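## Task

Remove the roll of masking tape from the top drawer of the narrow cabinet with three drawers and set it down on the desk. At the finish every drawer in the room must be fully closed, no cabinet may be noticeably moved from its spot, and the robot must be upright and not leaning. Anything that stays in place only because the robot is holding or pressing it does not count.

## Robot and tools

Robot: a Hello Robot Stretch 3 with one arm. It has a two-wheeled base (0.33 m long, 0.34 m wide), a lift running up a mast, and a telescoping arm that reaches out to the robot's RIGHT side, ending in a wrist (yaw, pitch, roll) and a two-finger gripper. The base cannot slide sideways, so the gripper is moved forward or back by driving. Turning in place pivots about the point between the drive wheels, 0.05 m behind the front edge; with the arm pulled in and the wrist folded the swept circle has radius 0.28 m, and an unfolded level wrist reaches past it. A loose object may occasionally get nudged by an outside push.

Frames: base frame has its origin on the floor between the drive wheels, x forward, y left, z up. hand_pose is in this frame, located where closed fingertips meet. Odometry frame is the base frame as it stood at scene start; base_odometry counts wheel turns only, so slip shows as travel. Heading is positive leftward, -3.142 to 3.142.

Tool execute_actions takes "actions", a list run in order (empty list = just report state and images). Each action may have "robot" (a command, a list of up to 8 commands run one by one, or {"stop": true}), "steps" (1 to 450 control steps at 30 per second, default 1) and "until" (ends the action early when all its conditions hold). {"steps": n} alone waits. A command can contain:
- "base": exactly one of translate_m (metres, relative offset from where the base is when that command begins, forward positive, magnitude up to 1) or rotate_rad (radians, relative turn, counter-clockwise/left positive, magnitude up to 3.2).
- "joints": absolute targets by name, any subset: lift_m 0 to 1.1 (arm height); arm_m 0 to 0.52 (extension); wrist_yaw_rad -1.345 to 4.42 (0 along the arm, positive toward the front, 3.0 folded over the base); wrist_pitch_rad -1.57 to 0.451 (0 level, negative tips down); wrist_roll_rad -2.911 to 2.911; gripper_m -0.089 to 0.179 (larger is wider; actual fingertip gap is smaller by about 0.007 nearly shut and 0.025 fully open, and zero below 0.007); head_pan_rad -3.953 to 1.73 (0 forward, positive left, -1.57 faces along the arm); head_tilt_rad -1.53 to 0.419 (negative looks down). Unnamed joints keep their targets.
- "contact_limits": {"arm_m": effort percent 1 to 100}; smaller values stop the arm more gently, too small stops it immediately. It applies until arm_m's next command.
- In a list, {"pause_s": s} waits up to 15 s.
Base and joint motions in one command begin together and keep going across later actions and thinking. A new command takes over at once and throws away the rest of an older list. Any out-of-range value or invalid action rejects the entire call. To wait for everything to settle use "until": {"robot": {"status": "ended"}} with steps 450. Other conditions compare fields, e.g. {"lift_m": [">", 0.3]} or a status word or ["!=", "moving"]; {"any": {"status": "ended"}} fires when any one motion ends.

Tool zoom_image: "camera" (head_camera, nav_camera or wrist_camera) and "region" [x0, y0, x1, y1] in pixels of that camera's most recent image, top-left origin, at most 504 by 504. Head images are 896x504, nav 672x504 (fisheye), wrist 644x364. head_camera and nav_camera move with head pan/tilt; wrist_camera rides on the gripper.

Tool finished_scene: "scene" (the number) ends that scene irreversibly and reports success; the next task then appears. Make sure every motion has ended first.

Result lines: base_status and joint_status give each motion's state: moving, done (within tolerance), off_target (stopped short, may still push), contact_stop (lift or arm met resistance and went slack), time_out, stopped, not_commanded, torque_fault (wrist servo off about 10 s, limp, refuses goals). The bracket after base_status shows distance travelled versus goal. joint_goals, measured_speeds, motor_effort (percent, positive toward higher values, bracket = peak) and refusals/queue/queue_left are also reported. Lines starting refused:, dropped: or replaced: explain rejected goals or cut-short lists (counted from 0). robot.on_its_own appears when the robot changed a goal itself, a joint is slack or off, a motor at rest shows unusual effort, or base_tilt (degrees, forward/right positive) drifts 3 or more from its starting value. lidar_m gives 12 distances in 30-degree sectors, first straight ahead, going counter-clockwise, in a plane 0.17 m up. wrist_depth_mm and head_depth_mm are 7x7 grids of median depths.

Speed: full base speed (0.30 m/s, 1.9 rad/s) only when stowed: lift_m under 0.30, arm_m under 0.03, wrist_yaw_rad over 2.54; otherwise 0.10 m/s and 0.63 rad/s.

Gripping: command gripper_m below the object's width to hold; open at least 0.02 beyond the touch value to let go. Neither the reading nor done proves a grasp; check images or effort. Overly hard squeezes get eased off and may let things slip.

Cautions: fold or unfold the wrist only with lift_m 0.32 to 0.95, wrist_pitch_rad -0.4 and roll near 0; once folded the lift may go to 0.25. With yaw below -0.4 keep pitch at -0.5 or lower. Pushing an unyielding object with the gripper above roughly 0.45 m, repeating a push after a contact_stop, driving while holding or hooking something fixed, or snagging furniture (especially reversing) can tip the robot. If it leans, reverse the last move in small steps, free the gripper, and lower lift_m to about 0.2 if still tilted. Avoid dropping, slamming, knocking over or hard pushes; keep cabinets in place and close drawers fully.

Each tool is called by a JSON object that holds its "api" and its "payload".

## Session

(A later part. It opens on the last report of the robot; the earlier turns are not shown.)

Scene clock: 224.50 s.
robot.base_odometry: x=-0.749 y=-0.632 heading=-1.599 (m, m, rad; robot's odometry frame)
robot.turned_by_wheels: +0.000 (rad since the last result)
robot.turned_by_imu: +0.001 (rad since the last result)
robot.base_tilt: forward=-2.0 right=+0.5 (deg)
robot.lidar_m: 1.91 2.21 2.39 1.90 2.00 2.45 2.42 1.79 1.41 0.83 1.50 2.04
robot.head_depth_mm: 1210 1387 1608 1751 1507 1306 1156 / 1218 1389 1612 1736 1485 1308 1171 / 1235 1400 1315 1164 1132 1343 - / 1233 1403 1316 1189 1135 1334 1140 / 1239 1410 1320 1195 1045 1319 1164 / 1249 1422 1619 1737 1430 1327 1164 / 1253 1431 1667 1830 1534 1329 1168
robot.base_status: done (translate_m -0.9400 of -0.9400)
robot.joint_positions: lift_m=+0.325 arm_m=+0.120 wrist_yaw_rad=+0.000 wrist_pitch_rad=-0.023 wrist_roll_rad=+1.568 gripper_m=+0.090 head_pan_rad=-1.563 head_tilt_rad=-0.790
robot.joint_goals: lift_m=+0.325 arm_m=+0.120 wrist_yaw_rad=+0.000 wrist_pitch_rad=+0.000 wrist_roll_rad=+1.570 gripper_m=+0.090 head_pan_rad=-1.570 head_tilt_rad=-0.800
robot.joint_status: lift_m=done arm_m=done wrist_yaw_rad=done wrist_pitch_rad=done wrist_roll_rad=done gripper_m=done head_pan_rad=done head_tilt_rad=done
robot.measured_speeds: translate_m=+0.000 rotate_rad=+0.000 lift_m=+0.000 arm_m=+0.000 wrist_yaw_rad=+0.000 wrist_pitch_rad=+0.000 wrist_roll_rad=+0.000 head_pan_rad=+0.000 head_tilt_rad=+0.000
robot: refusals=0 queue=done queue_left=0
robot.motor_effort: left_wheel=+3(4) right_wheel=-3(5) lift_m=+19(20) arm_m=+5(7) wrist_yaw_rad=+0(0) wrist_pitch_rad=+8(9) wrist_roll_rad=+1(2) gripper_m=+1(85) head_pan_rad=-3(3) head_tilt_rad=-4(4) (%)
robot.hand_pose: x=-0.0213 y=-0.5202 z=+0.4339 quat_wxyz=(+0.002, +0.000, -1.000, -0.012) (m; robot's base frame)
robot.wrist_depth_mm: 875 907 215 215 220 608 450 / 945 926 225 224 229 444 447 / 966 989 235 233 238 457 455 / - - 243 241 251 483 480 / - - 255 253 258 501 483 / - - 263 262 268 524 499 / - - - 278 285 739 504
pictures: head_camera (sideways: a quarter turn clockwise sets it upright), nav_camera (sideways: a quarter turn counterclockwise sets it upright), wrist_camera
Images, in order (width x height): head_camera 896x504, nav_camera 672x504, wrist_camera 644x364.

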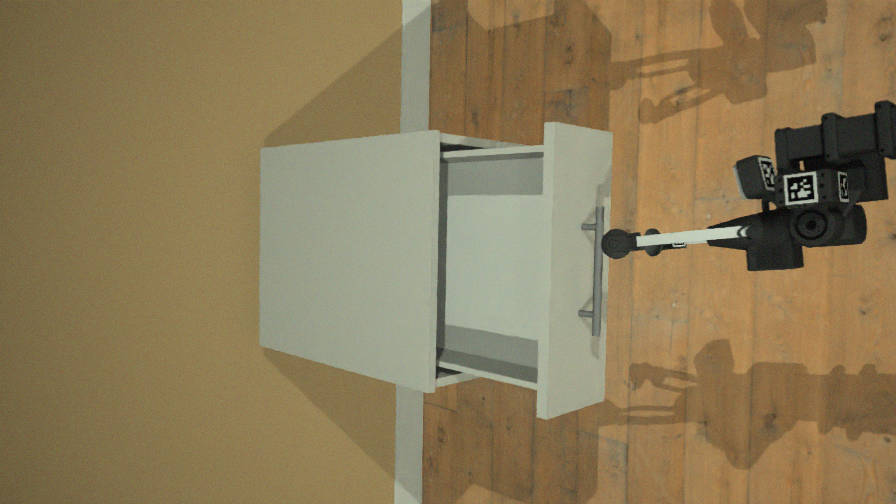

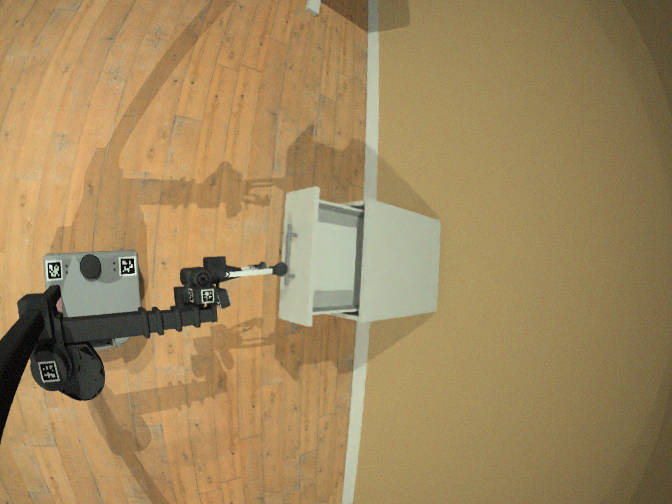

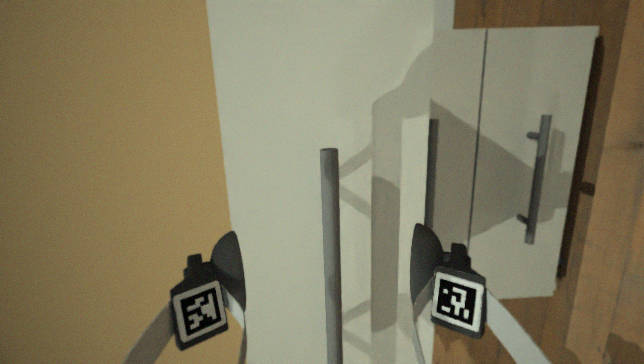

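{"api": "execute_actions", "payload": {"actions": [{"robot":[{"joints":{"gripper_m":0.07}},{"joints":{"arm_m":0.39},"contact_limits":{"arm_m":25}},{"joints":{"arm_m":0.45},"contact_limits":{"arm_m":22}}],"steps":450,"until":{"robot":{"status":"ended"}}}]}}

Scene clock: 230.63 s.
robot.base_odometry: x=-0.749 y=-0.632 heading=-1.599 (m, m, rad; robot's odometry frame)
robot.turned_by_wheels: +0.000 (rad since the last result)
robot.turned_by_imu: +0.001 (rad since the last result)
robot.base_tilt: forward=-2.0 right=+0.5 (deg)
robot.lidar_m: 1.91 2.22 2.39 1.90 2.01 2.45 2.42 1.79 1.41 0.83 1.50 2.04
robot.head_depth_mm: 1220 1390 1608 1766 1510 1305 1151 / 1220 1390 1613 1737 1506 1313 1166 / 1231 1398 1307 1159 1319 1318 1157 / 1234 1404 1311 1148 1424 1319 1160 / 1244 1416 1318 1169 1421 1318 1167 / 1246 1420 1624 1733 1535 1330 1167 / 1252 1436 1662 1817 1528 1325 1168
robot.base_status: done (translate_m -0.9400 of -0.9400)
robot.joint_positions: lift_m=+0.325 arm_m=+0.419 wrist_yaw_rad=+0.001 wrist_pitch_rad=-0.017 wrist_roll_rad=+1.570 gripper_m=+0.070 head_pan_rad=-1.563 head_tilt_rad=-0.792
robot.joint_goals: lift_m=+0.325 arm_m=+0.419 wrist_yaw_rad=+0.000 wrist_pitch_rad=+0.000 wrist_roll_rad=+1.570 gripper_m=+0.070 head_pan_rad=-1.570 head_tilt_rad=-0.800
robot.joint_status: lift_m=done arm_m=contact_stop wrist_yaw_rad=done wrist_pitch_rad=done wrist_roll_rad=done gripper_m=done head_pan_rad=done head_tilt_rad=done
robot.measured_speeds: translate_m=+0.000 rotate_rad=+0.002 lift_m=+0.000 arm_m=-0.001 wrist_yaw_rad=+0.030 wrist_pitch_rad=+0.024 wrist_roll_rad=+0.000 head_pan_rad=+0.000 head_tilt_rad=+0.000
robot: refusals=0 queue=dropped queue_left=0
robot.on_its_own: arm_m is slack since a contact_stop, until your next command for it (your +0.450 is given up)
robot.motor_effort: left_wheel=+2(4) right_wheel=-2(3) lift_m=+20(20) arm_m=+8(25) wrist_yaw_rad=-2(4) wrist_pitch_rad=+6(8) wrist_roll_rad=+0(1) gripper_m=-2(77) head_pan_rad=-3(3) head_tilt_rad=-3(4) (%)
robot.contact_limits: arm_m 22 (drawing in: default 31, maximum 51; extending or still: default 42, maximum 69)
robot.hand_pose: x=-0.0211 y=-0.8196 z=+0.4352 quat_wxyz=(+0.001, +0.001, -1.000, -0.009) (m; robot's base frame)
robot.wrist_depth_mm: 640 151 149 151 152 153 155 / 677 163 154 157 158 161 161 / 686 685 161 161 165 166 168 / 700 708 168 168 172 174 175 / 744 748 174 176 178 183 184 / 779 788 182 184 187 190 192 / 812 807 192 192 198 200 198
pictures: head_camera (sideways: a quarter turn clockwise sets it upright), nav_camera (sideways: a quarter turn counterclockwise sets it upright), wrist_camera
Images, in order (width x height): head_camera 896x504, nav_camera 672x504, wrist_camera 644x364.

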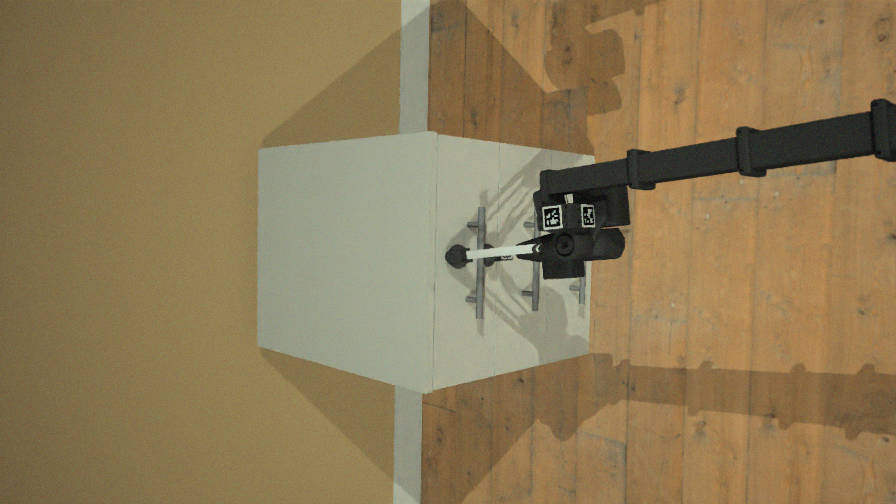

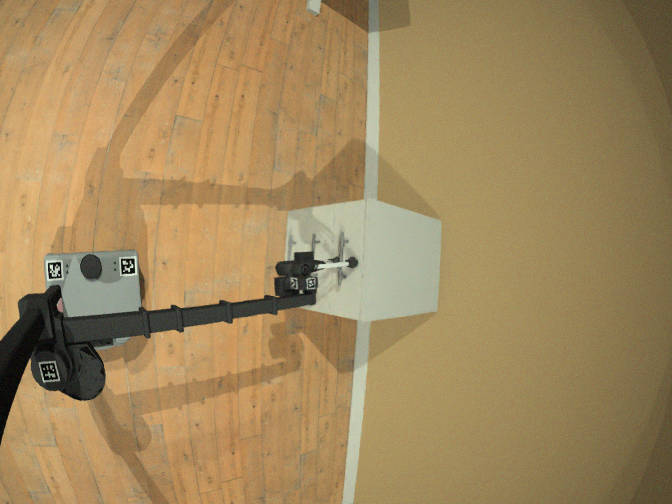

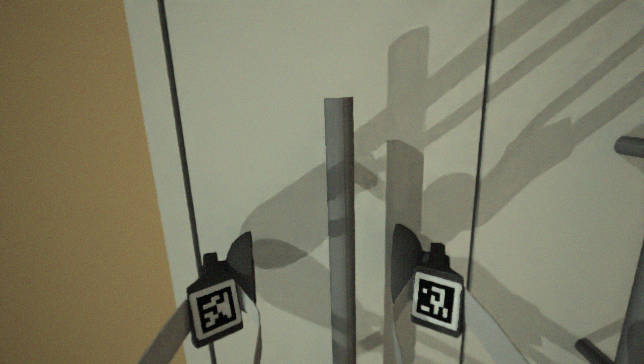

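{"api": "execute_actions", "payload": {"actions": [{"robot":{"joints":{"arm_m":0.2}},"steps":200,"until":{"robot":{"status":"ended"}}}]}}

Scene clock: 234.70 s.
robot.base_odometry: x=-0.749 y=-0.632 heading=-1.599 (m, m, rad; robot's odometry frame)
robot.turned_by_wheels: +0.000 (rad since the last result)
robot.turned_by_imu: +0.001 (rad since the last result)
robot.base_tilt: forward=-2.0 right=+0.5 (deg)
robot.lidar_m: 1.91 2.21 2.39 1.90 2.00 2.44 2.42 1.79 1.41 0.83 1.50 2.04
robot.head_depth_mm: 1212 1382 1603 1764 1509 1306 1152 / 1220 1388 1613 1745 1519 1314 1174 / 1224 1403 1299 1156 1396 1363 1141 / 1234 1409 1318 1165 1388 1328 1159 / 1239 1409 1310 1169 1418 1319 1159 / 1245 1421 1618 1717 1531 1327 1164 / 1255 1436 1666 1823 1536 1328 1167
robot.base_status: done (translate_m -0.9400 of -0.9400)
robot.joint_positions: lift_m=+0.325 arm_m=+0.200 wrist_yaw_rad=+0.000 wrist_pitch_rad=-0.017 wrist_roll_rad=+1.570 gripper_m=+0.070 head_pan_rad=-1.563 head_tilt_rad=-0.792
robot.joint_goals: lift_m=+0.325 arm_m=+0.200 wrist_yaw_rad=+0.000 wrist_pitch_rad=+0.000 wrist_roll_rad=+1.570 gripper_m=+0.070 head_pan_rad=-1.570 head_tilt_rad=-0.800
robot.joint_status: lift_m=done arm_m=done wrist_yaw_rad=done wrist_pitch_rad=done wrist_roll_rad=done gripper_m=done head_pan_rad=done head_tilt_rad=done
robot.measured_speeds: translate_m=+0.000 rotate_rad=+0.000 lift_m=+0.000 arm_m=+0.000 wrist_yaw_rad=+0.000 wrist_pitch_rad=+0.000 wrist_roll_rad=+0.000 head_pan_rad=+0.000 head_tilt_rad=+0.000
robot: refusals=0 queue=done queue_left=0
robot.motor_effort: left_wheel=+2(2) right_wheel=-2(3) lift_m=+20(20) arm_m=-6(7) wrist_yaw_rad=+0(3) wrist_pitch_rad=+6(6) wrist_roll_rad=+0(1) gripper_m=-1(1) head_pan_rad=-4(3) head_tilt_rad=-3(3) (%)
robot.hand_pose: x=-0.0213 y=-0.6011 z=+0.4353 quat_wxyz=(+0.001, +0.000, -1.000, -0.009) (m; robot's base frame)
robot.wrist_depth_mm: 823 825 820 349 361 360 360 / 872 847 862 358 371 367 378 / 897 894 889 373 383 384 386 / 933 941 930 392 402 405 406 / 969 956 954 414 409 421 426 / - - - 431 434 436 445 / - - - 445 - 664 472
pictures: head_camera (sideways: a quarter turn clockwise sets it upright), nav_camera (sideways: a quarter turn counterclockwise sets it upright), wrist_camera
Images, in order (width x height): head_camera 896x504, nav_camera 672x504, wrist_camera 644x364.

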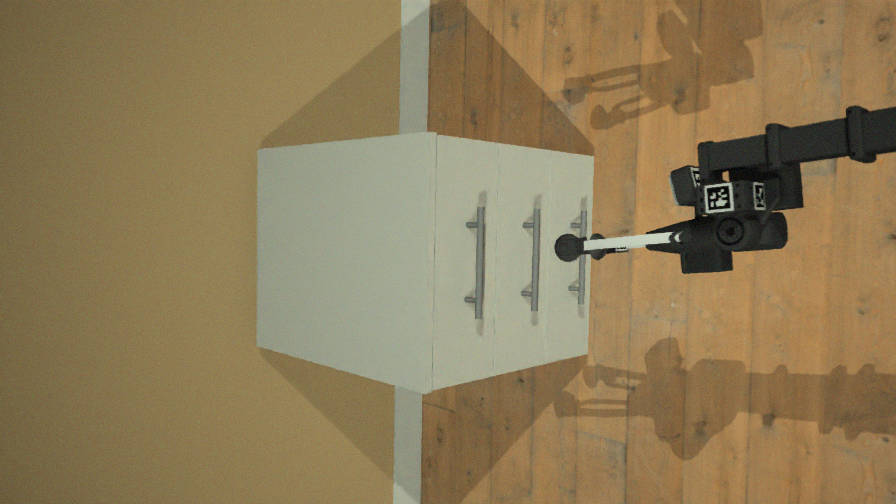

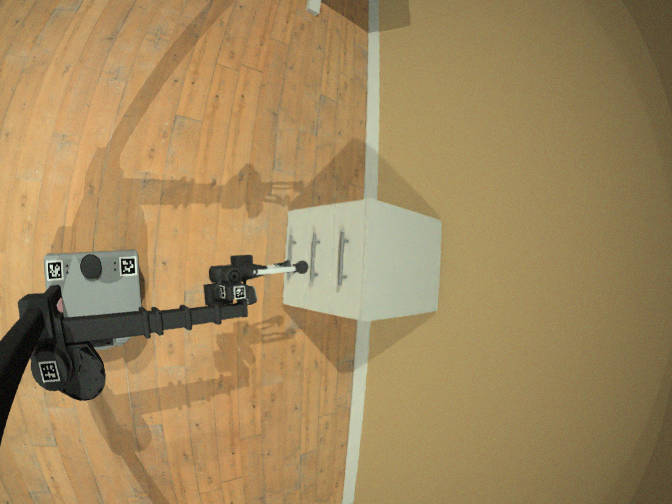

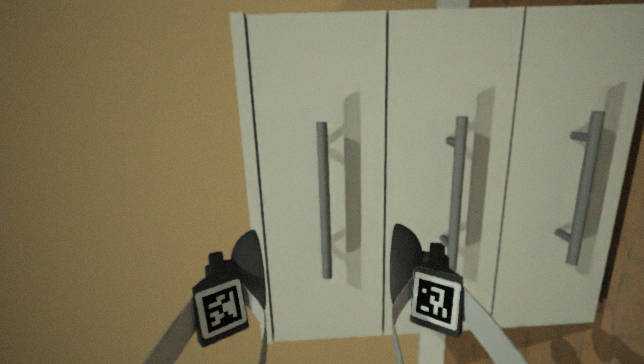

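{"api": "finished_scene", "payload": {"scene": 1}}

The scene is finished: the task was done.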